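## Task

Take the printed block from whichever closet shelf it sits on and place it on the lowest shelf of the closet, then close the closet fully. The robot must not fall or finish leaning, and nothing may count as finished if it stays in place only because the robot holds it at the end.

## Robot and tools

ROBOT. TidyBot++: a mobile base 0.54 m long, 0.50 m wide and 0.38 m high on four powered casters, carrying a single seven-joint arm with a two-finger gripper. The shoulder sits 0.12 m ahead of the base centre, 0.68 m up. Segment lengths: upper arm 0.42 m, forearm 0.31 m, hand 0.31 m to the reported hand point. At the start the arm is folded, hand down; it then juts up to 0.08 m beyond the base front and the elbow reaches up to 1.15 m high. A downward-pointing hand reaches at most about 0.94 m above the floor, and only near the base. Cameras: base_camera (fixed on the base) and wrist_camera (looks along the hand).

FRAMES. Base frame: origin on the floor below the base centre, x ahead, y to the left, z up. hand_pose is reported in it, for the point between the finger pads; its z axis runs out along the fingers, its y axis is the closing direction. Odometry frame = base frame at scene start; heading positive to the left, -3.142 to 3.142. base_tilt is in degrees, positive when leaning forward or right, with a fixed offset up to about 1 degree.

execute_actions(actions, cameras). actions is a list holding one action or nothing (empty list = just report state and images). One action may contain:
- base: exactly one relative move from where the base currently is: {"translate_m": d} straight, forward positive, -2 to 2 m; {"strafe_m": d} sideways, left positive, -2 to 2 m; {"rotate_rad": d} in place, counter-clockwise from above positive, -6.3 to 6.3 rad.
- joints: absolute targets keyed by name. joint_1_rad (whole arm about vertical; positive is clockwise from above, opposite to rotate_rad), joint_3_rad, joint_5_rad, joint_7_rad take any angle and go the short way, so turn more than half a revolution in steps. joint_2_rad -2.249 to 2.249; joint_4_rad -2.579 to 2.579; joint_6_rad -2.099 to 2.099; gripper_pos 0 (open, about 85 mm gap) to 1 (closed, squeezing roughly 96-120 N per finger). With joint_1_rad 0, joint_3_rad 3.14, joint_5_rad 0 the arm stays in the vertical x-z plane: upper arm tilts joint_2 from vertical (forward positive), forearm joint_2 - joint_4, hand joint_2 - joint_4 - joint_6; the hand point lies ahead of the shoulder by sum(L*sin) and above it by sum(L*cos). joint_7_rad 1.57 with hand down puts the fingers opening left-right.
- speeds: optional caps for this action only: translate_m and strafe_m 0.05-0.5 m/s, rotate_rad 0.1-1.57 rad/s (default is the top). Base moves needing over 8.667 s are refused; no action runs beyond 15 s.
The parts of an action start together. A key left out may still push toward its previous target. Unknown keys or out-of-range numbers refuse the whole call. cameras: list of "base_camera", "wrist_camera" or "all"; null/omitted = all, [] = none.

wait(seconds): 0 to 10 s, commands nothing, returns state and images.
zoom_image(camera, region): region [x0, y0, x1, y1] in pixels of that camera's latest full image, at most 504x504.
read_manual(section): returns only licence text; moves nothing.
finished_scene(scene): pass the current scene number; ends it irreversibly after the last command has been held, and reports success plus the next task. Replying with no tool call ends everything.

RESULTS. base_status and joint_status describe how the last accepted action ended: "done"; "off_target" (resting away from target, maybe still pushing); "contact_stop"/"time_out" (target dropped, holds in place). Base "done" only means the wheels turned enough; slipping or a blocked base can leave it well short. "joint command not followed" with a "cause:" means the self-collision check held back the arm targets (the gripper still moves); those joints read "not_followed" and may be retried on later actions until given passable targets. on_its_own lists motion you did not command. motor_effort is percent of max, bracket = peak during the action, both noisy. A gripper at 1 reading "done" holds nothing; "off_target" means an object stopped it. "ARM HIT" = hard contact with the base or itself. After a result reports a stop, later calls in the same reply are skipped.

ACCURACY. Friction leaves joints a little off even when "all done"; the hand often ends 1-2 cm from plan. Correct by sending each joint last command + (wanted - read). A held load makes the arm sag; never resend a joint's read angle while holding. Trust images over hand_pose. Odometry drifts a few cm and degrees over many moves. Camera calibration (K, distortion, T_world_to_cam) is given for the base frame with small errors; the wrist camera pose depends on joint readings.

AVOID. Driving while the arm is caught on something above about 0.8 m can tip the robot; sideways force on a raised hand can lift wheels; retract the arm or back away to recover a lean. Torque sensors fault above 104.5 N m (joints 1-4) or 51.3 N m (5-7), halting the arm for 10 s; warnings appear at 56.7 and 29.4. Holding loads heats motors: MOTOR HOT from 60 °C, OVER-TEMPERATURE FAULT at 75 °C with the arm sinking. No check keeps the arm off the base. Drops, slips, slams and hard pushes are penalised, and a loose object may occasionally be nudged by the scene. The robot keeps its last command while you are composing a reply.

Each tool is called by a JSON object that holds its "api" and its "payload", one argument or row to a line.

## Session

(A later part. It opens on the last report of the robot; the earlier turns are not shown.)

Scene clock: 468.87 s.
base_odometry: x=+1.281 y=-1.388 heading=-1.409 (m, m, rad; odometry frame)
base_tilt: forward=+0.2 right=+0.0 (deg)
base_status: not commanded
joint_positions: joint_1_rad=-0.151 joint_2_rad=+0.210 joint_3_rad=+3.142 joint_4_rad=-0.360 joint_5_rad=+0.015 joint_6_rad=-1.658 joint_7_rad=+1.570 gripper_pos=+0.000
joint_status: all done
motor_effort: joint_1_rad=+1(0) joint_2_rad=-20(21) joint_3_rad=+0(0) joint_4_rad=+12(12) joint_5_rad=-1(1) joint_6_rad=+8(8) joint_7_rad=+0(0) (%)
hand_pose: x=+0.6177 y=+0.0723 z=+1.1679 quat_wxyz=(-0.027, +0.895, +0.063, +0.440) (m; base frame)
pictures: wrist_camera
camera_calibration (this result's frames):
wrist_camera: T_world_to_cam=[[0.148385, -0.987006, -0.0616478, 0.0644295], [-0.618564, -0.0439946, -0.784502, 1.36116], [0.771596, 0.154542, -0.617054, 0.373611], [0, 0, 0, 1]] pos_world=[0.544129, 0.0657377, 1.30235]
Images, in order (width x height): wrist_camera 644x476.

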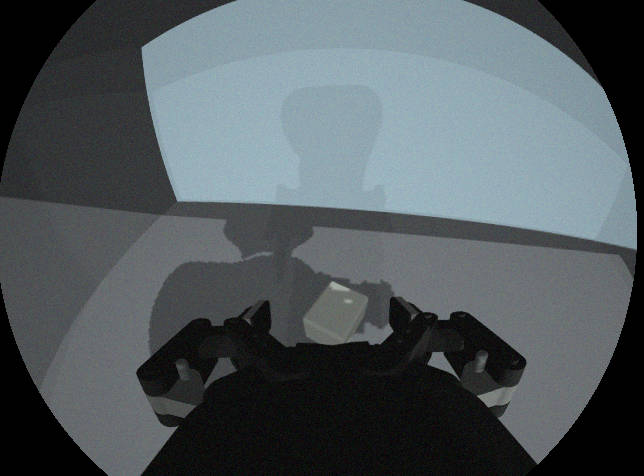

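{"api": "execute_actions", "payload": {
  "actions": [
    {"joints":{"gripper_pos":1.0}}
  ],
  "cameras": ["wrist_camera"]
}}

{"api": "zoom_image", "payload": {
  "camera": "wrist_camera",
  "region": [220, 250, 450, 370]
}}

Scene clock: 472.47 s.
base_odometry: x=+1.281 y=-1.388 heading=-1.409 (m, m, rad; odometry frame)
base_tilt: forward=+0.2 right=+0.0 (deg)
base_status: not commanded
joint_positions: joint_1_rad=-0.151 joint_2_rad=+0.210 joint_3_rad=+3.142 joint_4_rad=-0.358 joint_5_rad=+0.015 joint_6_rad=-1.658 joint_7_rad=+1.570 gripper_pos=+0.686
joint_status: gripper_pos off_target (ended at +0.686, target +1.000)
motor_effort: joint_1_rad=+0(1) joint_2_rad=-20(22) joint_3_rad=+0(0) joint_4_rad=+12(13) joint_5_rad=-1(1) joint_6_rad=+8(8) joint_7_rad=+0(0) (%)
hand_pose: x=+0.6175 y=+0.0723 z=+1.1686 quat_wxyz=(-0.027, +0.895, +0.063, +0.441) (m; base frame)
pictures: wrist_camera
camera_calibration (this result's frames):
wrist_camera: T_world_to_cam=[[0.148475, -0.986992, -0.0616538, 0.0644206], [-0.617374, -0.0438085, -0.785449, 1.36192], [0.772531, 0.154683, -0.615848, 0.372174], [0, 0, 0, 1]] pos_world=[0.543735, 0.0656775, 1.3029]
Images, in order (width x height): wrist_camera 644x476.

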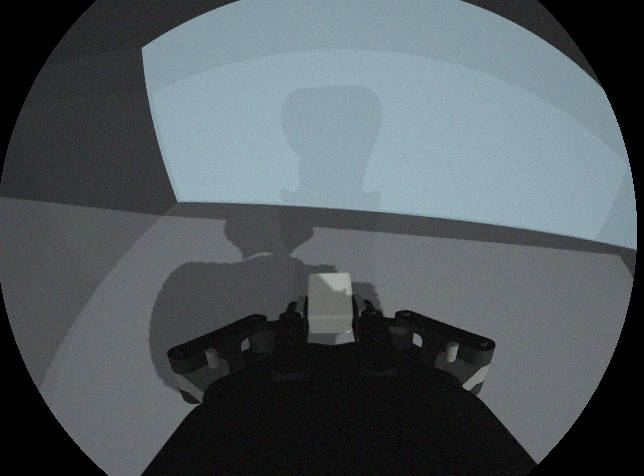

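Region (220, 250, 450, 370) of wrist_camera's 644x476 image, scaled by 2.191; it fills the top 263 rows of this view, and the rest is white.

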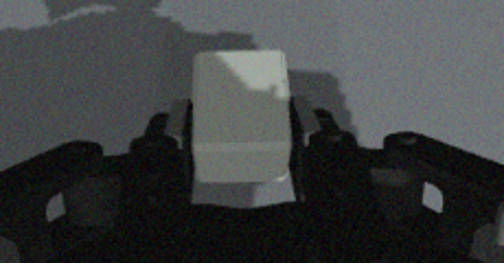

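{"api": "execute_actions", "payload": {
  "actions": [
    {"joints":{"joint_6_rad":-1.50}}
  ],
  "cameras": ["wrist_camera"]
}}

{"api": "execute_actions", "payload": {
  "actions": [
    {"base":{"translate_m":-0.64},"speeds":{"translate_m":0.35}}
  ],
  "cameras": ["wrist_camera"]
}}

Scene clock: 485.83 s.
base_odometry: x=+1.281 y=-1.388 heading=-1.409 (m, m, rad; odometry frame)
base_tilt: forward=+0.2 right=+0.0 (deg)
base_status: not commanded
joint_positions: joint_1_rad=-0.151 joint_2_rad=+0.210 joint_3_rad=+3.142 joint_4_rad=-0.358 joint_5_rad=+0.015 joint_6_rad=-1.533 joint_7_rad=+1.570 gripper_pos=+0.686
joint_status: all done
motor_effort: joint_1_rad=+0(0) joint_2_rad=-21(21) joint_3_rad=+0(0) joint_4_rad=+13(14) joint_5_rad=+0(1) joint_6_rad=+9(10) joint_7_rad=+0(0) (%)
hand_pose: x=+0.6390 y=+0.0755 z=+1.2010 quat_wxyz=(-0.031, +0.865, +0.062, +0.496) (m; base frame)
pictures: wrist_camera
camera_calibration (this result's frames):
wrist_camera: T_world_to_cam=[[0.157026, -0.98579, -0.0596761, 0.0584989], [-0.515149, -0.0302045, -0.856568, 1.41988], [0.842594, 0.165246, -0.512572, 0.205358], [0, 0, 0, 1]] pos_world=[0.549228, 0.0666197, 1.32497]
Images, in order (width x height): wrist_camera 644x476.

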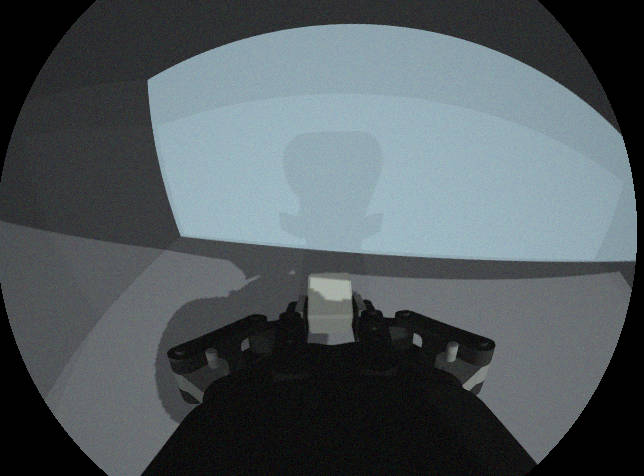

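Scene clock: 488.83 s.
base_odometry: x=+1.177 y=-0.756 heading=-1.408 (m, m, rad; odometry frame)
base_tilt: forward=+0.2 right=+0.0 (deg)
base_status: done
joint_positions: joint_1_rad=-0.151 joint_2_rad=+0.211 joint_3_rad=+3.142 joint_4_rad=-0.358 joint_5_rad=+0.015 joint_6_rad=-1.533 joint_7_rad=+1.570 gripper_pos=+0.686
joint_status: not commanded
motor_effort: joint_1_rad=+0(4) joint_2_rad=-20(26) joint_3_rad=+0(2) joint_4_rad=+12(14) joint_5_rad=-1(2) joint_6_rad=+9(9) joint_7_rad=-1(1) (%)
hand_pose: x=+0.6395 y=+0.0757 z=+1.2005 quat_wxyz=(-0.031, +0.866, +0.062, +0.496) (m; base frame)
pictures: wrist_camera
camera_calibration (this result's frames):
wrist_camera: T_world_to_cam=[[0.157258, -0.985752, -0.0596845, 0.0584781], [-0.515912, -0.0304694, -0.8561, 1.41965], [0.842084, 0.16542, -0.513353, 0.205932], [0, 0, 0, 1]] pos_world=[0.549808, 0.0668356, 1.32457]
Images, in order (width x height): wrist_camera 644x476.

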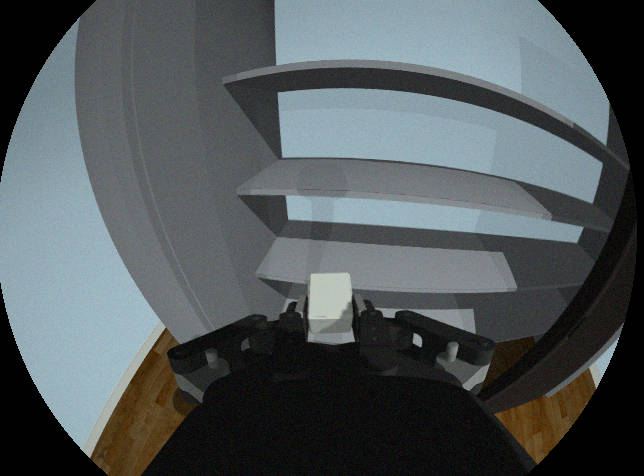

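{"api": "execute_actions", "payload": {
  "actions": [
    {"joints":{"joint_1_rad":-0.03,"joint_2_rad":0.9,"joint_4_rad":-1.755,"joint_6_rad":0.58}}
  ]
}}

Scene clock: 496.60 s.
base_odometry: x=+1.177 y=-0.756 heading=-1.408 (m, m, rad; odometry frame)
base_tilt: forward=+0.3 right=+0.0 (deg)
base_status: not commanded
joint_positions: joint_1_rad=-0.047 joint_2_rad=+0.887 joint_3_rad=+3.142 joint_4_rad=-1.738 joint_5_rad=+0.015 joint_6_rad=+0.535 joint_7_rad=+1.570 gripper_pos=+0.686
joint_status: all done
motor_effort: joint_1_rad=+0(1) joint_2_rad=-41(45) joint_3_rad=+0(1) joint_4_rad=+12(20) joint_5_rad=-1(0) joint_6_rad=+8(8) joint_7_rad=-1(0) (%)
hand_pose: x=+0.8696 y=+0.0389 z=+0.5199 quat_wxyz=(-0.012, +0.864, +0.028, +0.502) (m; base frame)
pictures: base_camera, wrist_camera
camera_calibration (this result's frames):
wrist_camera: T_world_to_cam=[[0.0804863, -0.994943, -0.0600784, 0.0127193], [-0.50684, 0.011048, -0.861969, 0.94813], [0.858275, 0.0998269, -0.503388, -0.347884], [0, 0, 0, 1]] pos_world=[0.778106, 0.0369082, 0.642903]
Images, in order (width x height): base_camera 644x364, wrist_camera 644x476.

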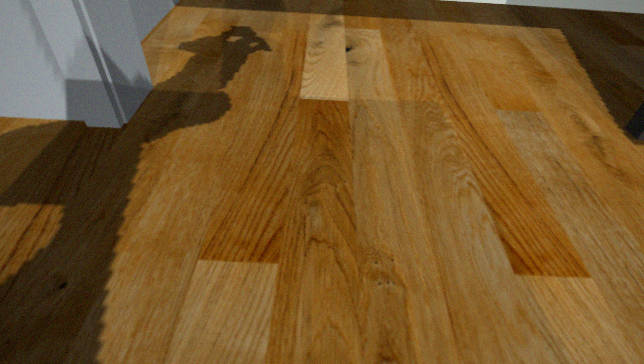

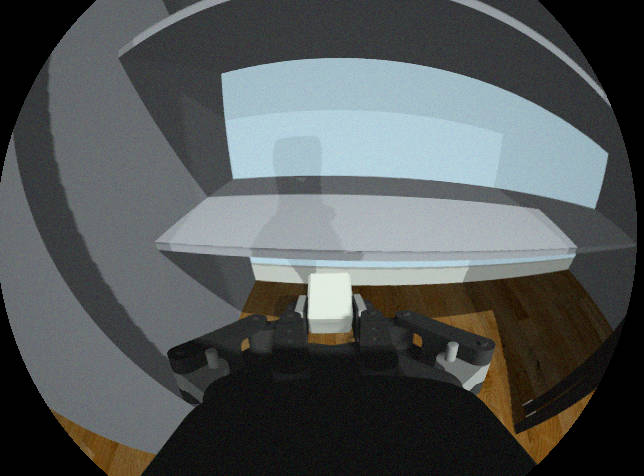

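{"api": "execute_actions", "payload": {
  "actions": [
    {"base":{"translate_m":0.33},"speeds":{"translate_m":0.25}}
  ]
}}

Scene clock: 504.07 s.
base_odometry: x=+1.231 y=-1.082 heading=-1.408 (m, m, rad; odometry frame)
base_tilt: forward=+0.3 right=+0.0 (deg)
base_status: done
joint_positions: joint_1_rad=-0.045 joint_2_rad=+0.887 joint_3_rad=+3.142 joint_4_rad=-1.743 joint_5_rad=+0.015 joint_6_rad=+0.537 joint_7_rad=+1.570 gripper_pos=+0.686
joint_status: not commanded
motor_effort: joint_1_rad=+0(2) joint_2_rad=-41(43) joint_3_rad=+0(1) joint_4_rad=+12(13) joint_5_rad=-1(0) joint_6_rad=+9(9) joint_7_rad=+0(0) (%)
hand_pose: x=+0.8678 y=+0.0377 z=+0.5181 quat_wxyz=(-0.011, +0.865, +0.027, +0.500) (m; base frame)
pictures: base_camera, wrist_camera
camera_calibration (this result's frames):
wrist_camera: T_world_to_cam=[[0.078711, -0.995077, -0.0602186, 0.0131188], [-0.509931, 0.0117166, -0.860135, 0.947365], [0.856606, 0.0984095, -0.506499, -0.343995], [0, 0, 0, 1]] pos_world=[0.776727, 0.0358067, 0.641419]
Images, in order (width x height): base_camera 644x364, wrist_camera 644x476.

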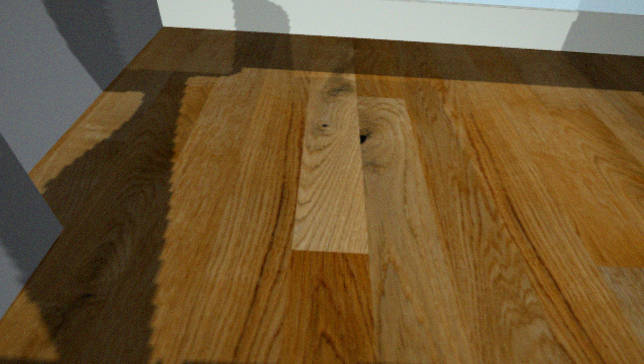

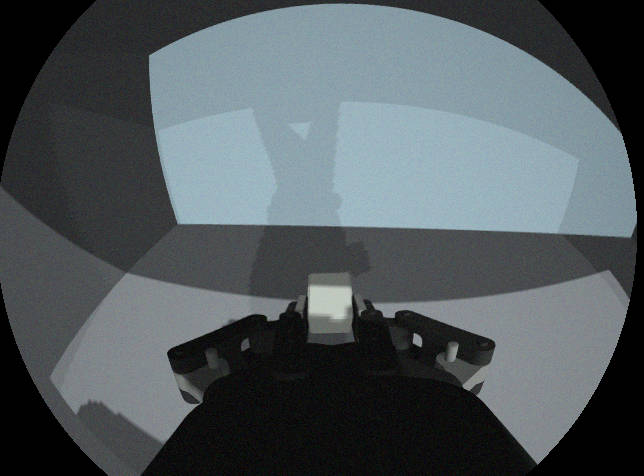

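{"api": "execute_actions", "payload": {
  "actions": [
    {"joints":{"joint_6_rad":0.36}}
  ],
  "cameras": ["wrist_camera"]
}}

Scene clock: 509.20 s.
base_odometry: x=+1.231 y=-1.082 heading=-1.408 (m, m, rad; odometry frame)
base_tilt: forward=+0.3 right=+0.0 (deg)
base_status: not commanded
joint_positions: joint_1_rad=-0.045 joint_2_rad=+0.887 joint_3_rad=+3.142 joint_4_rad=-1.743 joint_5_rad=+0.015 joint_6_rad=+0.403 joint_7_rad=+1.570 gripper_pos=+0.686
joint_status: all done
motor_effort: joint_1_rad=+0(0) joint_2_rad=-36(42) joint_3_rad=+0(0) joint_4_rad=+9(13) joint_5_rad=+0(1) joint_6_rad=+5(9) joint_7_rad=+0(1) (%)
hand_pose: x=+0.8448 y=+0.0361 z=+0.4836 quat_wxyz=(-0.010, +0.897, +0.028, +0.441) (m; base frame)
pictures: wrist_camera
camera_calibration (this result's frames):
wrist_camera: T_world_to_cam=[[0.0694139, -0.995628, -0.0625051, 0.0202388], [-0.619832, 0.00604987, -0.784711, 0.96257], [0.781658, 0.0932125, -0.616702, -0.224797], [0, 0, 0, 1]] pos_world=[0.770942, 0.0352808, 0.617971]
Images, in order (width x height): wrist_camera 644x476.

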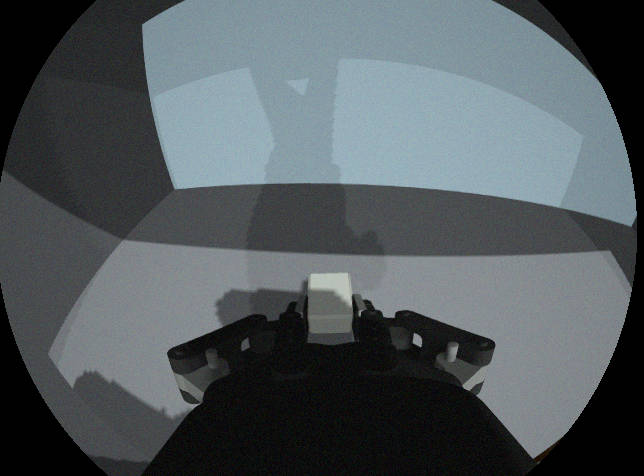

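{"api": "execute_actions", "payload": {
  "actions": [
    {"joints":{"gripper_pos":0.2}}
  ],
  "cameras": ["wrist_camera"]
}}

{"api": "execute_actions", "payload": {
  "actions": [
    {"joints":{"joint_6_rad":0.56}}
  ],
  "cameras": ["wrist_camera"]
}}

Scene clock: 512.70 s.
base_odometry: x=+1.231 y=-1.082 heading=-1.408 (m, m, rad; odometry frame)
base_tilt: forward=+0.3 right=-0.1 (deg)
base_status: not commanded
joint_positions: joint_1_rad=-0.045 joint_2_rad=+0.888 joint_3_rad=+3.142 joint_4_rad=-1.743 joint_5_rad=+0.015 joint_6_rad=+0.403 joint_7_rad=+1.570 gripper_pos=+0.200
joint_status: all done
motor_effort: joint_1_rad=+1(0) joint_2_rad=-41(42) joint_3_rad=+0(0) joint_4_rad=+11(12) joint_5_rad=+0(0) joint_6_rad=+8(8) joint_7_rad=+0(0) (%)
hand_pose: x=+0.8446 y=+0.0361 z=+0.4828 quat_wxyz=(-0.010, +0.897, +0.028, +0.441) (m; base frame)
pictures: wrist_camera
camera_calibration (this result's frames):
wrist_camera: T_world_to_cam=[[0.0693444, -0.995631, -0.0625323, 0.0202668], [-0.620691, 0.00601215, -0.784032, 0.962218], [0.780983, 0.0931815, -0.617562, -0.224124], [0, 0, 0, 1]] pos_world=[0.770871, 0.0352774, 0.617267]
Images, in order (width x height): wrist_camera 644x476.

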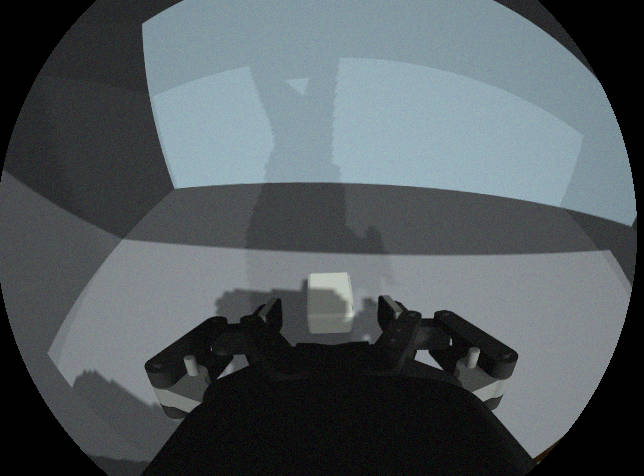

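Scene clock: 513.40 s.
base_odometry: x=+1.231 y=-1.082 heading=-1.408 (m, m, rad; odometry frame)
base_tilt: forward=+0.3 right=-0.1 (deg)
base_status: not commanded
joint_positions: joint_1_rad=-0.045 joint_2_rad=+0.890 joint_3_rad=+3.142 joint_4_rad=-1.744 joint_5_rad=+0.015 joint_6_rad=+0.528 joint_7_rad=+1.570 gripper_pos=+0.200
joint_status: all done
motor_effort: joint_1_rad=+0(0) joint_2_rad=-40(43) joint_3_rad=+0(0) joint_4_rad=+12(13) joint_5_rad=-1(1) joint_6_rad=+8(9) joint_7_rad=+0(1) (%)
hand_pose: x=+0.8656 y=+0.0375 z=+0.5131 quat_wxyz=(-0.011, +0.869, +0.027, +0.495) (m; base frame)
pictures: wrist_camera
camera_calibration (this result's frames):
wrist_camera: T_world_to_cam=[[0.077783, -0.995121, -0.0606921, 0.0139073], [-0.52073, 0.0113611, -0.853646, 0.948026], [0.850171, 0.0980033, -0.517305, -0.333465], [0, 0, 0, 1]] pos_world=[0.776086, 0.0357495, 0.63762]
Images, in order (width x height): wrist_camera 644x476.

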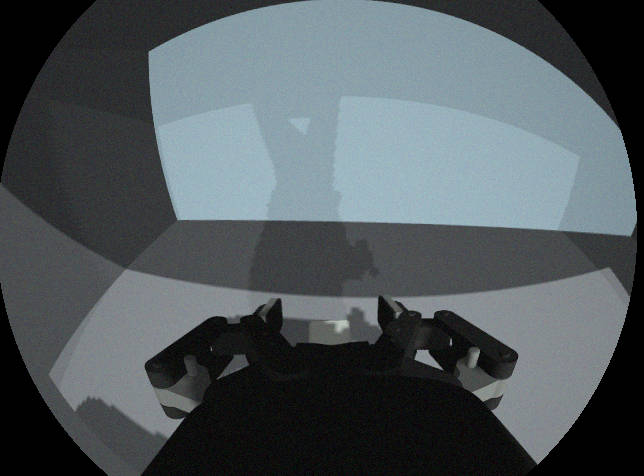

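{"api": "execute_actions", "payload": {
  "actions": [
    {"base":{"translate_m":-0.33},"speeds":{"translate_m":0.3}}
  ],
  "cameras": ["wrist_camera"]
}}

{"api": "execute_actions", "payload": {
  "actions": [
    {"joints":{"joint_1_rad":-0.2,"joint_2_rad":-0.2,"joint_4_rad":-2.175,"joint_6_rad":0.44,"joint_7_rad":0.0,"gripper_pos":0.92}}
  ],
  "cameras": []
}}

{"api": "execute_actions", "payload": {
  "actions": [
    {"base":{"strafe_m":-0.67}}
  ]
}}

Scene clock: 531.93 s.
base_odometry: x=+1.177 y=-0.756 heading=-1.408 (m, m, rad; odometry frame)
base_tilt: forward=+0.3 right=+0.0 (deg)
base_status: done
joint_positions: joint_1_rad=-0.042 joint_2_rad=+0.890 joint_3_rad=+3.142 joint_4_rad=-1.744 joint_5_rad=+0.015 joint_6_rad=+0.528 joint_7_rad=+1.570 gripper_pos=+0.200
joint_status: not commanded
motor_effort: joint_1_rad=+0(4) joint_2_rad=-41(44) joint_3_rad=+0(1) joint_4_rad=+12(13) joint_5_rad=-1(1) joint_6_rad=+8(9) joint_7_rad=-1(1) (%)
hand_pose: x=+0.8655 y=+0.0349 z=+0.5129 quat_wxyz=(-0.011, +0.869, +0.025, +0.495) (m; base frame)
pictures: wrist_camera
camera_calibration (this result's frames):
wrist_camera: T_world_to_cam=[[0.0742152, -0.99539, -0.0607522, 0.0143855], [-0.521096, 0.0132335, -0.853396, 0.947962], [0.850266, 0.0949926, -0.517711, -0.333024], [0, 0, 0, 1]] pos_world=[0.77607, 0.0334091, 0.63745]
Images, in order (width x height): wrist_camera 644x476.

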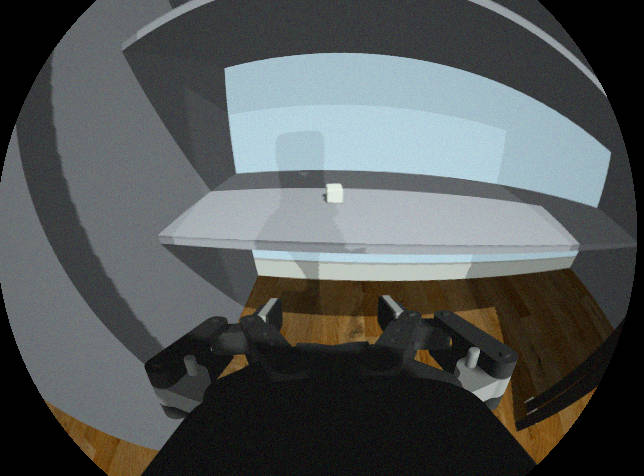

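Scene clock: 534.33 s.
base_odometry: x=+1.177 y=-0.756 heading=-1.408 (m, m, rad; odometry frame)
base_tilt: forward=+0.3 right=+0.0 (deg)
base_status: not commanded
joint_positions: joint_1_rad=-0.183 joint_2_rad=-0.187 joint_3_rad=+3.142 joint_4_rad=-2.153 joint_5_rad=+0.015 joint_6_rad=+0.486 joint_7_rad=+0.037 gripper_pos=+0.920
joint_status: all done
motor_effort: joint_1_rad=+0(0) joint_2_rad=-14(44) joint_3_rad=+1(1) joint_4_rad=+19(20) joint_5_rad=+0(0) joint_6_rad=+9(9) joint_7_rad=-1(0) (%)
hand_pose: x=+0.6314 y=+0.0983 z=+1.0027 quat_wxyz=(-0.557, +0.530, -0.416, +0.485) (m; base frame)
pictures: none
No camera images: the call's "cameras" was empty. Leave "cameras" out to get every camera's image.

Scene clock: 537.03 s.
base_odometry: x=+0.516 y=-0.864 heading=-1.408 (m, m, rad; odometry frame)
base_tilt: forward=+0.2 right=+0.0 (deg)
base_status: done
joint_positions: joint_1_rad=-0.188 joint_2_rad=-0.187 joint_3_rad=+3.142 joint_4_rad=-2.154 joint_5_rad=+0.015 joint_6_rad=+0.485 joint_7_rad=+0.037 gripper_pos=+0.920
joint_status: not commanded
motor_effort: joint_1_rad=+0(2) joint_2_rad=-13(14) joint_3_rad=+1(3) joint_4_rad=+20(20) joint_5_rad=+0(1) joint_6_rad=+10(10) joint_7_rad=+0(0) (%)
hand_pose: x=+0.6309 y=+0.1009 z=+1.0017 quat_wxyz=(-0.558, +0.532, -0.415, +0.483) (m; base frame)
pictures: base_camera, wrist_camera
camera_calibration (this result's frames):
wrist_camera: T_world_to_cam=[[0.137954, 0.0243365, -0.99014, 0.915098], [-0.204322, 0.978894, -0.00440761, 0.094202], [0.969134, 0.202915, 0.140015, -0.631467], [0, 0, 0, 1]] pos_world=[0.504983, 0.0136503, 0.994905]
Images, in order (width x height): base_camera 644x364, wrist_camera 644x476.

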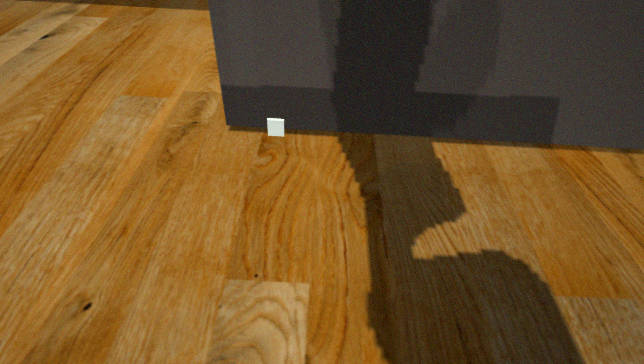

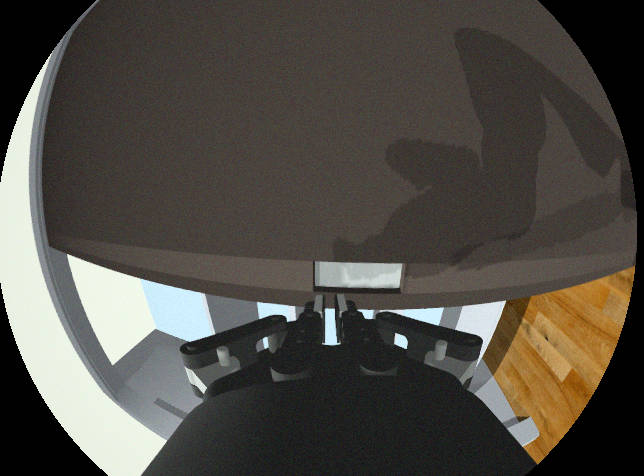

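{"api": "execute_actions", "payload": {
  "actions": [
    {"base":{"translate_m":0.045},"joints":{"joint_6_rad":0.36},"speeds":{"translate_m":0.08}}
  ],
  "cameras": ["wrist_camera"]
}}

{"api": "zoom_image", "payload": {
  "camera": "wrist_camera",
  "region": [240, 230, 420, 370]
}}

Scene clock: 548.60 s.
base_odometry: x=+0.523 y=-0.909 heading=-1.408 (m, m, rad; odometry frame)
base_tilt: forward=+0.3 right=+0.0 (deg)
base_status: done
joint_positions: joint_1_rad=-0.188 joint_2_rad=-0.193 joint_3_rad=+3.142 joint_4_rad=-2.158 joint_5_rad=+0.015 joint_6_rad=+0.397 joint_7_rad=+0.037 gripper_pos=+0.920
joint_status: all done
motor_effort: joint_1_rad=+1(0) joint_2_rad=-13(16) joint_3_rad=+1(1) joint_4_rad=+20(21) joint_5_rad=+0(0) joint_6_rad=+10(10) joint_7_rad=-1(1) (%)
hand_pose: x=+0.6300 y=+0.1004 z=+0.9746 quat_wxyz=(-0.535, +0.557, -0.435, +0.464) (m; base frame)
pictures: wrist_camera
camera_calibration (this result's frames):
wrist_camera: T_world_to_cam=[[0.0534328, 0.00763632, -0.998542, 0.951475], [-0.203472, 0.979075, -0.00340051, 0.0928985], [0.977622, 0.203357, 0.0538685, -0.548184], [0, 0, 0, 1]] pos_world=[0.503979, 0.0132568, 0.979934]
Images, in order (width x height): wrist_camera 644x476.

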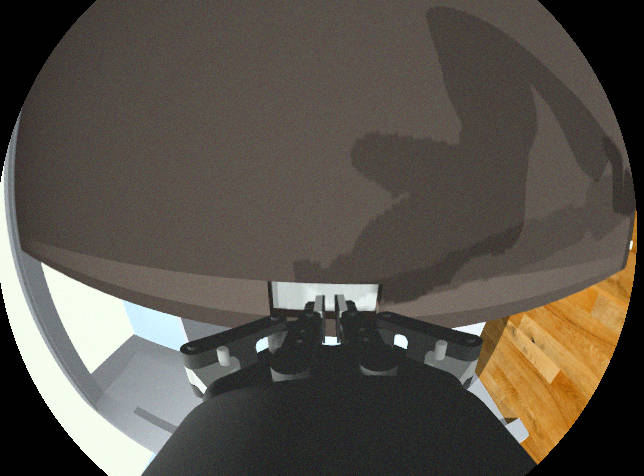

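Region (240, 230, 420, 370) of wrist_camera's 644x476 image, scaled by 2.800.

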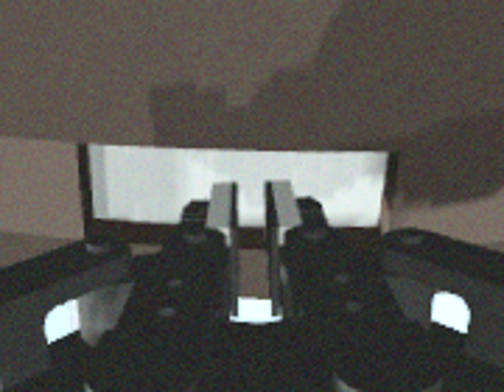

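{"api": "execute_actions", "payload": {
  "actions": [
    {"base":{"translate_m":0.021},"speeds":{"translate_m":0.05}}
  ],
  "cameras": ["wrist_camera"]
}}

{"api": "zoom_image", "payload": {
  "camera": "wrist_camera",
  "region": [240, 230, 420, 370]
}}

Scene clock: 554.70 s.
base_odometry: x=+0.526 y=-0.930 heading=-1.408 (m, m, rad; odometry frame)
base_tilt: forward=+0.2 right=+0.0 (deg)
base_status: done
joint_positions: joint_1_rad=-0.188 joint_2_rad=-0.198 joint_3_rad=+3.142 joint_4_rad=-2.163 joint_5_rad=+0.015 joint_6_rad=+0.397 joint_7_rad=+0.037 gripper_pos=+0.920
joint_status: not commanded
motor_effort: joint_1_rad=+1(1) joint_2_rad=-13(14) joint_3_rad=+1(2) joint_4_rad=+20(23) joint_5_rad=-1(1) joint_6_rad=+10(11) joint_7_rad=-1(0) (%)
hand_pose: x=+0.6280 y=+0.1002 z=+0.9748 quat_wxyz=(-0.535, +0.556, -0.434, +0.464) (m; base frame)
pictures: wrist_camera
camera_calibration (this result's frames):
wrist_camera: T_world_to_cam=[[0.0543113, 0.00782067, -0.998493, 0.951171], [-0.203808, 0.979005, -0.00341776, 0.092918], [0.977503, 0.203687, 0.054765, -0.546962], [0, 0, 0, 1]] pos_world=[0.501935, 0.0130028, 0.98001]
Images, in order (width x height): wrist_camera 644x476.

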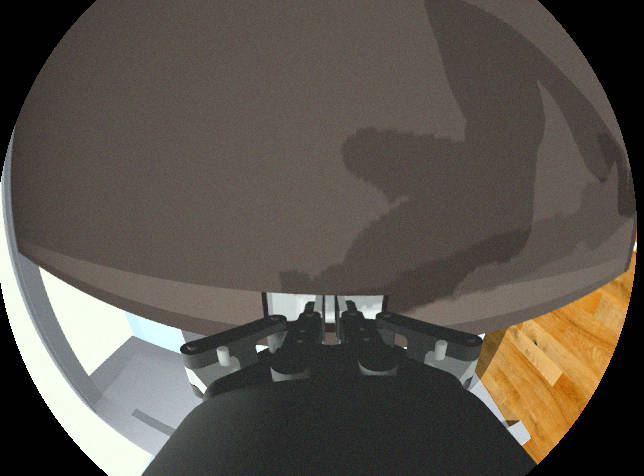

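Region (240, 230, 420, 370) of wrist_camera's 644x476 image, scaled by 2.800.

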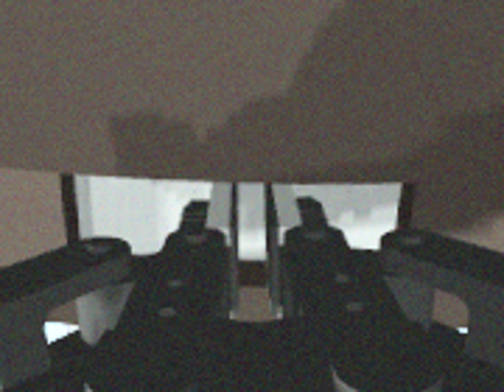

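{"api": "execute_actions", "payload": {
  "actions": [
    {"base":{"strafe_m":0.2},"speeds":{"strafe_m":0.08}}
  ]
}}

Scene clock: 559.63 s.
base_odometry: x=+0.724 y=-0.898 heading=-1.408 (m, m, rad; odometry frame)
base_tilt: forward=+0.3 right=-0.1 (deg)
base_status: done
joint_positions: joint_1_rad=-0.189 joint_2_rad=-0.202 joint_3_rad=+3.150 joint_4_rad=-2.166 joint_5_rad=+0.015 joint_6_rad=+0.397 joint_7_rad=+0.037 gripper_pos=+0.920
joint_status: not commanded
motor_effort: joint_1_rad=+0(6) joint_2_rad=-13(13) joint_3_rad=+1(6) joint_4_rad=+20(23) joint_5_rad=-1(1) joint_6_rad=+10(11) joint_7_rad=+0(0) (%)
hand_pose: x=+0.6274 y=+0.0957 z=+0.9748 quat_wxyz=(-0.534, +0.554, -0.437, +0.465) (m; base frame)
pictures: base_camera, wrist_camera
camera_calibration (this result's frames):
wrist_camera: T_world_to_cam=[[0.0545645, 0.00939294, -0.998466, 0.950946], [-0.196515, 0.9805, -0.00151528, 0.0906189], [0.978981, 0.196296, 0.0553463, -0.54624], [0, 0, 0, 1]] pos_world=[0.500678, 0.0094406, 0.979857]
Images, in order (width x height): base_camera 644x364, wrist_camera 644x476.

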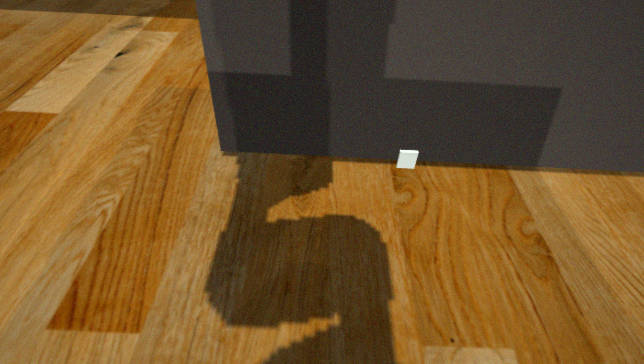

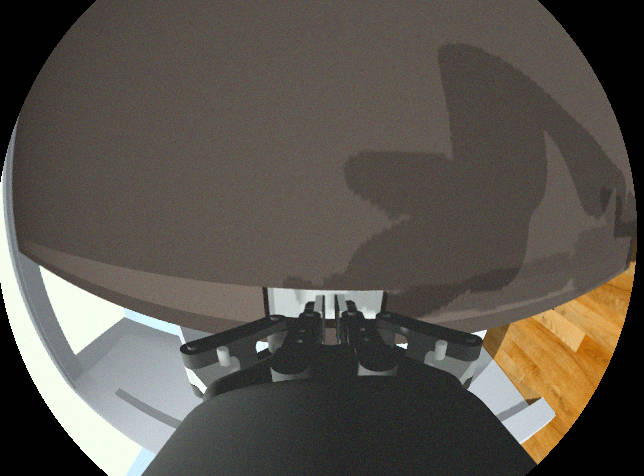

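{"api": "execute_actions", "payload": {
  "actions": [
    {"base":{"strafe_m":0.56},"speeds":{"strafe_m":0.12}}
  ]
}}

Scene clock: 567.30 s.
base_odometry: x=+1.277 y=-0.807 heading=-1.408 (m, m, rad; odometry frame)
base_tilt: forward=+0.2 right=-0.1 (deg)
base_status: done
joint_positions: joint_1_rad=-0.187 joint_2_rad=-0.203 joint_3_rad=+3.149 joint_4_rad=-2.166 joint_5_rad=+0.014 joint_6_rad=+0.397 joint_7_rad=+0.037 gripper_pos=+0.920
joint_status: not commanded
motor_effort: joint_1_rad=+0(8) joint_2_rad=-13(14) joint_3_rad=+1(9) joint_4_rad=+20(22) joint_5_rad=+0(2) joint_6_rad=+10(10) joint_7_rad=+0(0) (%)
hand_pose: x=+0.6272 y=+0.0953 z=+0.9749 quat_wxyz=(-0.534, +0.554, -0.437, +0.466) (m; base frame)
pictures: base_camera, wrist_camera
camera_calibration (this result's frames):
wrist_camera: T_world_to_cam=[[0.0547028, 0.00963632, -0.998456, 0.950901], [-0.195716, 0.98066, -0.0012582, 0.0901981], [0.979134, 0.195483, 0.0555309, -0.546225], [0, 0, 0, 1]] pos_world=[0.500464, 0.00916064, 0.979879]
Images, in order (width x height): base_camera 644x364, wrist_camera 644x476.

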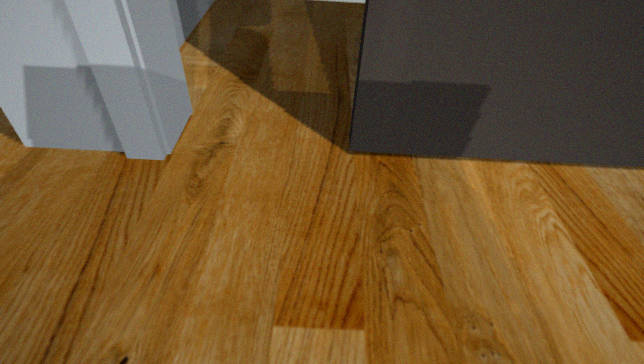

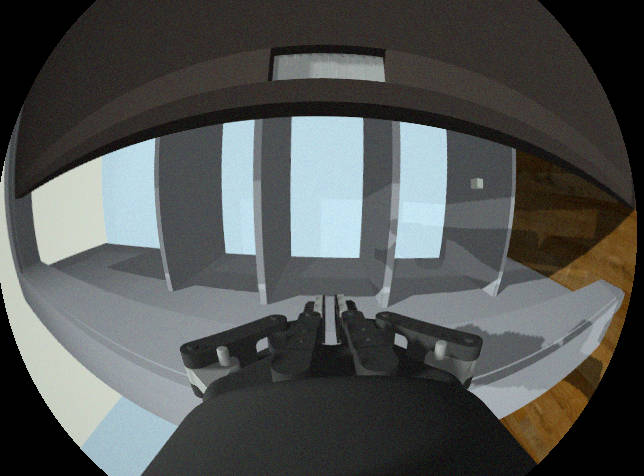

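{"api": "execute_actions", "payload": {
  "actions": [
    {"base":{"translate_m":-0.05},"speeds":{"translate_m":0.1}}
  ],
  "cameras": []
}}

{"api": "execute_actions", "payload": {
  "actions": [
    {"base":{"strafe_m":-0.215},"speeds":{"strafe_m":0.25}}
  ]
}}

{"api": "zoom_image", "payload": {
  "camera": "wrist_camera",
  "region": [240, 230, 420, 370]
}}

Scene clock: 576.63 s.
base_odometry: x=+1.269 y=-0.758 heading=-1.408 (m, m, rad; odometry frame)
base_tilt: forward=+0.2 right=+0.0 (deg)
base_status: done
joint_positions: joint_1_rad=-0.187 joint_2_rad=-0.203 joint_3_rad=+3.149 joint_4_rad=-2.166 joint_5_rad=+0.014 joint_6_rad=+0.397 joint_7_rad=+0.037 gripper_pos=+0.920
joint_status: not commanded
motor_effort: joint_1_rad=+1(0) joint_2_rad=-13(16) joint_3_rad=+1(1) joint_4_rad=+20(20) joint_5_rad=-1(1) joint_6_rad=+10(10) joint_7_rad=+0(0) (%)
hand_pose: x=+0.6272 y=+0.0953 z=+0.9749 quat_wxyz=(-0.534, +0.554, -0.437, +0.465) (m; base frame)
pictures: none
No camera images: the call's "cameras" was empty. Leave "cameras" out to get every camera's image.

Scene clock: 578.37 s.
base_odometry: x=+1.056 y=-0.792 heading=-1.409 (m, m, rad; odometry frame)
base_tilt: forward=+0.2 right=+0.0 (deg)
base_status: done
joint_positions: joint_1_rad=-0.189 joint_2_rad=-0.203 joint_3_rad=+3.147 joint_4_rad=-2.166 joint_5_rad=+0.014 joint_6_rad=+0.397 joint_7_rad=+0.037 gripper_pos=+0.920
joint_status: not commanded
motor_effort: joint_1_rad=+1(1) joint_2_rad=-13(13) joint_3_rad=+1(2) joint_4_rad=+20(20) joint_5_rad=+0(0) joint_6_rad=+10(10) joint_7_rad=-1(0) (%)
hand_pose: x=+0.6269 y=+0.0968 z=+0.9749 quat_wxyz=(-0.535, +0.555, -0.436, +0.465) (m; base frame)
pictures: base_camera, wrist_camera
camera_calibration (this result's frames):
wrist_camera: T_world_to_cam=[[0.0546432, 0.00944097, -0.998461, 0.950911], [-0.198434, 0.980113, -0.00159231, 0.0907491], [0.97859, 0.198216, 0.0554299, -0.546069], [0, 0, 0, 1]] pos_world=[0.500425, 0.0103178, 0.979861]
Images, in order (width x height): base_camera 644x364, wrist_camera 644x476.

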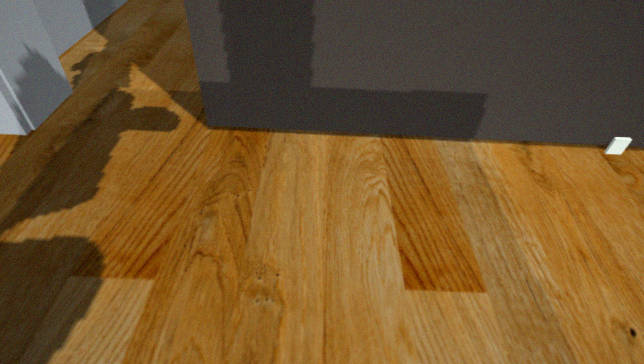

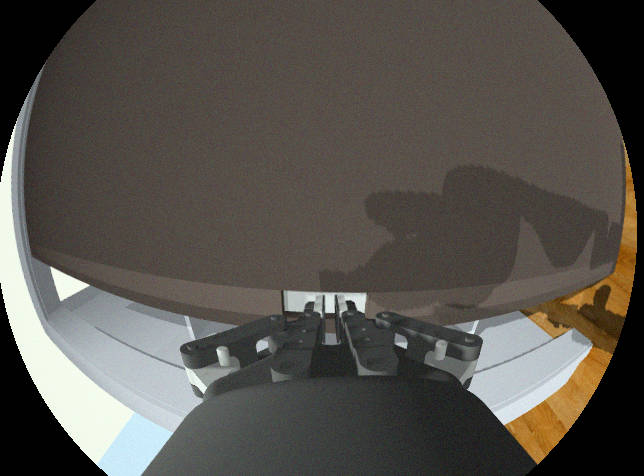

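Region (240, 230, 420, 370) of wrist_camera's 644x476 image, scaled by 2.800.

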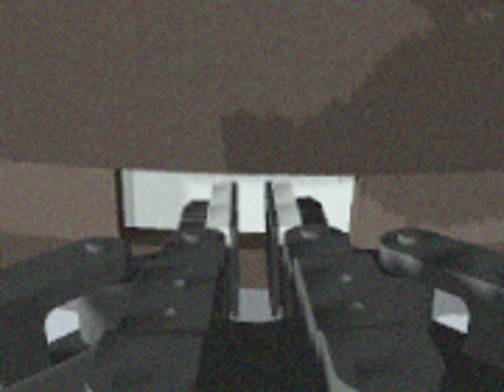

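{"api": "execute_actions", "payload": {
  "actions": [
    {"base":{"strafe_m":0.033},"speeds":{"strafe_m":0.08}}
  ],
  "cameras": []
}}

{"api": "execute_actions", "payload": {
  "actions": [
    {"base":{"translate_m":0.05},"speeds":{"translate_m":0.08}}
  ],
  "cameras": ["wrist_camera"]
}}

{"api": "zoom_image", "payload": {
  "camera": "wrist_camera",
  "region": [240, 230, 420, 370]
}}

Scene clock: 593.40 s.
base_odometry: x=+1.089 y=-0.787 heading=-1.408 (m, m, rad; odometry frame)
base_tilt: forward=+0.2 right=+0.0 (deg)
base_status: done
joint_positions: joint_1_rad=-0.189 joint_2_rad=-0.203 joint_3_rad=+3.146 joint_4_rad=-2.166 joint_5_rad=+0.014 joint_6_rad=+0.397 joint_7_rad=+0.037 gripper_pos=+0.920
joint_status: not commanded
motor_effort: joint_1_rad=+0(1) joint_2_rad=-13(14) joint_3_rad=+1(1) joint_4_rad=+20(20) joint_5_rad=-1(0) joint_6_rad=+10(10) joint_7_rad=+0(0) (%)
hand_pose: x=+0.6268 y=+0.0977 z=+0.9749 quat_wxyz=(-0.535, +0.555, -0.436, +0.464) (m; base frame)
pictures: none
No camera images: the call's "cameras" was empty. Leave "cameras" out to get every camera's image.

Scene clock: 594.57 s.
base_odometry: x=+1.097 y=-0.837 heading=-1.409 (m, m, rad; odometry frame)
base_tilt: forward=+0.3 right=-0.1 (deg)
base_status: done
joint_positions: joint_1_rad=-0.189 joint_2_rad=-0.202 joint_3_rad=+3.146 joint_4_rad=-2.166 joint_5_rad=+0.014 joint_6_rad=+0.397 joint_7_rad=+0.037 gripper_pos=+0.920
joint_status: not commanded
motor_effort: joint_1_rad=+1(1) joint_2_rad=-13(16) joint_3_rad=+1(1) joint_4_rad=+20(21) joint_5_rad=-1(1) joint_6_rad=+10(10) joint_7_rad=+0(0) (%)
hand_pose: x=+0.6269 y=+0.0977 z=+0.9747 quat_wxyz=(-0.535, +0.555, -0.436, +0.464) (m; base frame)
pictures: wrist_camera
camera_calibration (this result's frames):
wrist_camera: T_world_to_cam=[[0.0543154, 0.00926858, -0.998481, 0.950962], [-0.200012, 0.979792, -0.00178515, 0.0910681], [0.978287, 0.199805, 0.0550716, -0.545778], [0, 0, 0, 1]] pos_world=[0.50049, 0.0110072, 0.979737]
Images, in order (width x height): wrist_camera 644x476.

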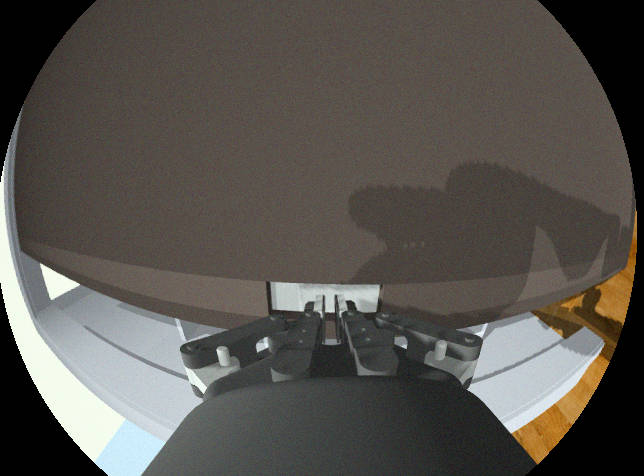

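Region (240, 230, 420, 370) of wrist_camera's 644x476 image, scaled by 2.800.

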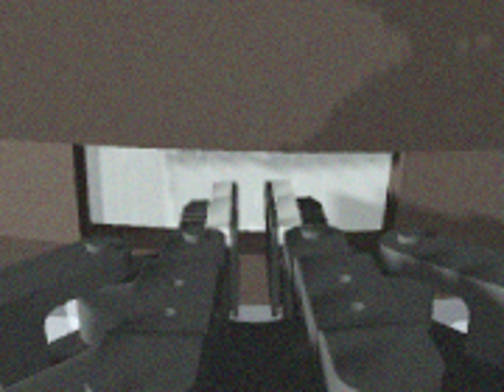

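{"api": "execute_actions", "payload": {
  "actions": [
    {"base":{"translate_m":0.025},"speeds":{"translate_m":0.05}}
  ],
  "cameras": ["wrist_camera"]
}}

Scene clock: 598.77 s.
base_odometry: x=+1.101 y=-0.861 heading=-1.409 (m, m, rad; odometry frame)
base_tilt: forward=+0.2 right=+0.0 (deg)
base_status: done
joint_positions: joint_1_rad=-0.191 joint_2_rad=-0.229 joint_3_rad=+3.144 joint_4_rad=-2.186 joint_5_rad=+0.014 joint_6_rad=+0.394 joint_7_rad=+0.037 gripper_pos=+0.920
joint_status: not commanded
motor_effort: joint_1_rad=+1(2) joint_2_rad=-7(14) joint_3_rad=+1(3) joint_4_rad=+23(26) joint_5_rad=+0(2) joint_6_rad=+10(12) joint_7_rad=+0(0) (%)
hand_pose: x=+0.6165 y=+0.0977 z=+0.9752 quat_wxyz=(-0.537, +0.555, -0.434, +0.464) (m; base frame)
pictures: wrist_camera
camera_calibration (this result's frames):
wrist_camera: T_world_to_cam=[[0.0577434, 0.0097095, -0.998284, 0.949724], [-0.203384, 0.979097, -0.00224137, 0.091621], [0.977395, 0.203164, 0.0585111, -0.53879], [0, 0, 0, 1]] pos_world=[0.490404, 0.0105355, 0.979826]
Images, in order (width x height): wrist_camera 644x476.

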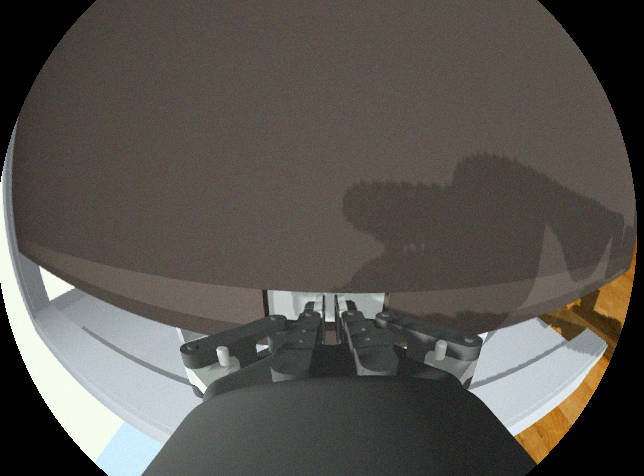

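{"api": "execute_actions", "payload": {
  "actions": [
    {"base":{"strafe_m":0.18},"speeds":{"strafe_m":0.08}}
  ]
}}

Scene clock: 604.47 s.
base_odometry: x=+1.279 y=-0.832 heading=-1.409 (m, m, rad; odometry frame)
base_tilt: forward=+0.2 right=+0.0 (deg)
base_status: done
joint_positions: joint_1_rad=-0.190 joint_2_rad=-0.224 joint_3_rad=+3.148 joint_4_rad=-2.189 joint_5_rad=+0.014 joint_6_rad=+0.392 joint_7_rad=+0.037 gripper_pos=+0.920
joint_status: not commanded
motor_effort: joint_1_rad=+0(6) joint_2_rad=-12(12) joint_3_rad=+1(6) joint_4_rad=+19(27) joint_5_rad=-1(1) joint_6_rad=+10(12) joint_7_rad=-1(0) (%)
hand_pose: x=+0.6179 y=+0.0958 z=+0.9709 quat_wxyz=(-0.534, +0.556, -0.437, +0.463) (m; base frame)
pictures: base_camera, wrist_camera
camera_calibration (this result's frames):
wrist_camera: T_world_to_cam=[[0.0491587, 0.00870115, -0.998753, 0.951174], [-0.199796, 0.979837, -0.00129761, 0.0905242], [0.978604, 0.19961, 0.0499059, -0.531581], [0, 0, 0, 1]] pos_world=[0.491535, 0.00913384, 0.976634]
Images, in order (width x height): base_camera 644x364, wrist_camera 644x476.

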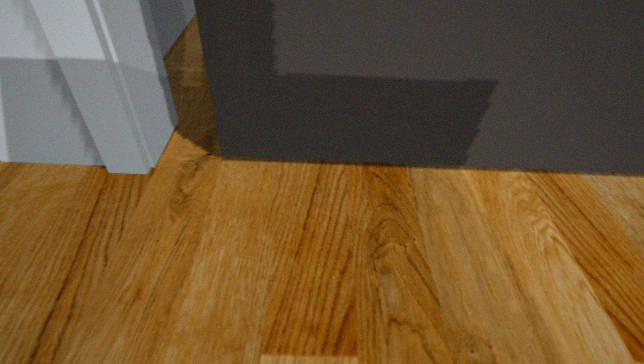

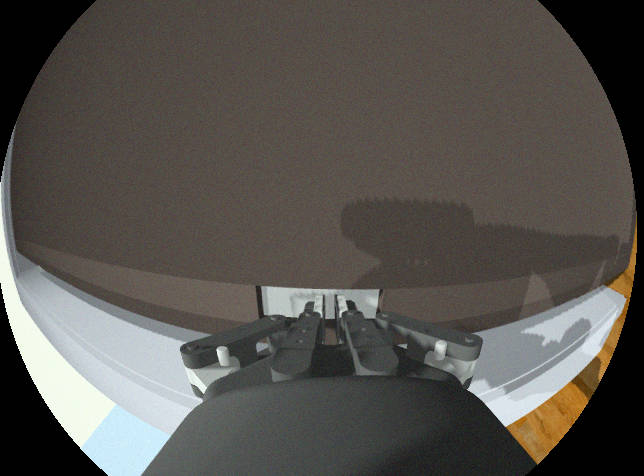

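{"api": "execute_actions", "payload": {
  "actions": [
    {"base":{"translate_m":0.01},"speeds":{"translate_m":0.05}}
  ],
  "cameras": ["wrist_camera"]
}}

{"api": "zoom_image", "payload": {
  "camera": "wrist_camera",
  "region": [240, 230, 420, 370]
}}

Scene clock: 610.03 s.
base_odometry: x=+1.280 y=-0.842 heading=-1.409 (m, m, rad; odometry frame)
base_tilt: forward=+0.2 right=+0.0 (deg)
base_status: done
joint_positions: joint_1_rad=-0.190 joint_2_rad=-0.245 joint_3_rad=+3.146 joint_4_rad=-2.205 joint_5_rad=+0.014 joint_6_rad=+0.389 joint_7_rad=+0.037 gripper_pos=+0.920
joint_status: not commanded
motor_effort: joint_1_rad=+0(2) joint_2_rad=-2(12) joint_3_rad=+1(3) joint_4_rad=+26(28) joint_5_rad=-1(0) joint_6_rad=+12(12) joint_7_rad=-1(0) (%)
hand_pose: x=+0.6100 y=+0.0952 z=+0.9708 quat_wxyz=(-0.534, +0.556, -0.436, +0.463) (m; base frame)
pictures: wrist_camera
camera_calibration (this result's frames):
wrist_camera: T_world_to_cam=[[0.0510149, 0.00882268, -0.998659, 0.950297], [-0.201417, 0.979504, -0.0016356, 0.0908193], [0.978176, 0.20123, 0.0517464, -0.525368], [0, 0, 0, 1]] pos_world=[0.483716, 0.00837777, 0.976357]
Images, in order (width x height): wrist_camera 644x476.

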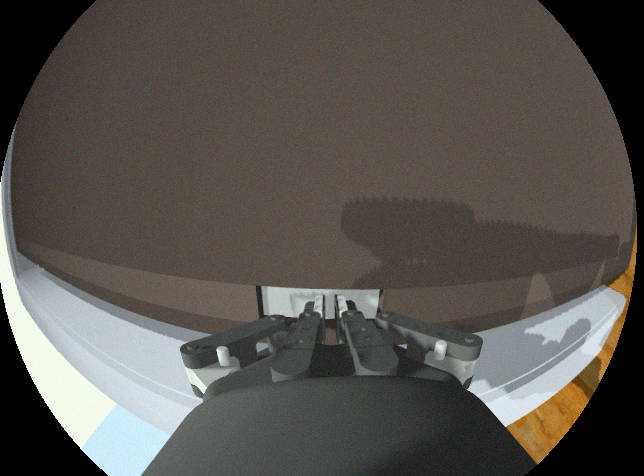

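Region (240, 230, 420, 370) of wrist_camera's 644x476 image, scaled by 2.800.

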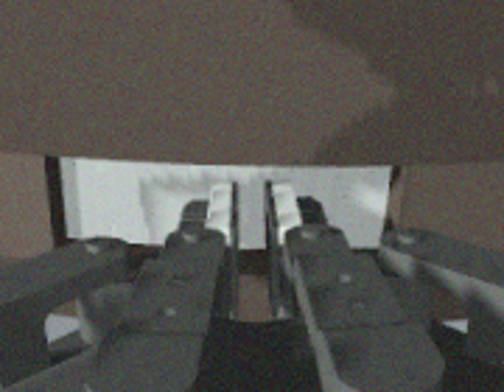

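{"api": "execute_actions", "payload": {
  "actions": []
}}

Scene clock: 624.23 s.
base_odometry: x=+1.280 y=-0.842 heading=-1.409 (m, m, rad; odometry frame)
base_tilt: forward=+0.2 right=+0.0 (deg)
base_status: done
joint_positions: joint_1_rad=-0.190 joint_2_rad=-0.245 joint_3_rad=+3.146 joint_4_rad=-2.205 joint_5_rad=+0.014 joint_6_rad=+0.389 joint_7_rad=+0.037 gripper_pos=+0.920
joint_status: not commanded
motor_effort: joint_1_rad=+0(2) joint_2_rad=-3(12) joint_3_rad=+1(3) joint_4_rad=+26(28) joint_5_rad=-1(0) joint_6_rad=+12(12) joint_7_rad=+0(0) (%)
hand_pose: x=+0.6100 y=+0.0952 z=+0.9708 quat_wxyz=(-0.534, +0.556, -0.436, +0.463) (m; base frame)
pictures: base_camera, wrist_camera
camera_calibration (this result's frames):
wrist_camera: T_world_to_cam=[[0.051015, 0.0088228, -0.998659, 0.950297], [-0.201417, 0.979504, -0.00163551, 0.0908192], [0.978176, 0.20123, 0.0517465, -0.525368], [0, 0, 0, 1]] pos_world=[0.483716, 0.00837783, 0.976357]
Images, in order (width x height): base_camera 644x364, wrist_camera 644x476.

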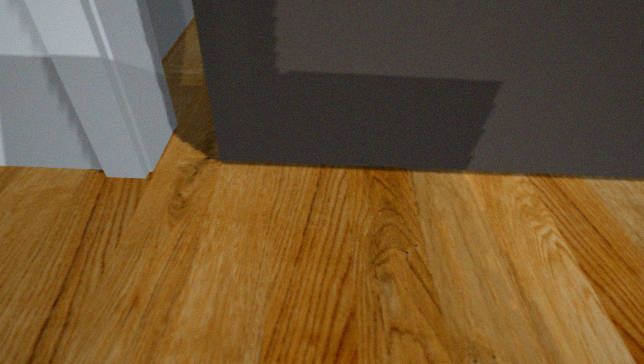

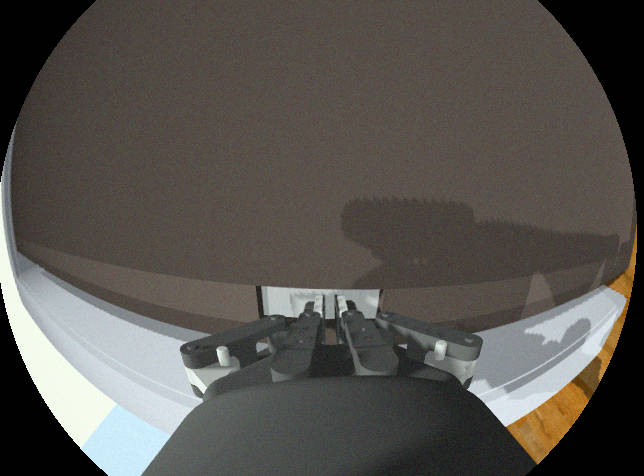

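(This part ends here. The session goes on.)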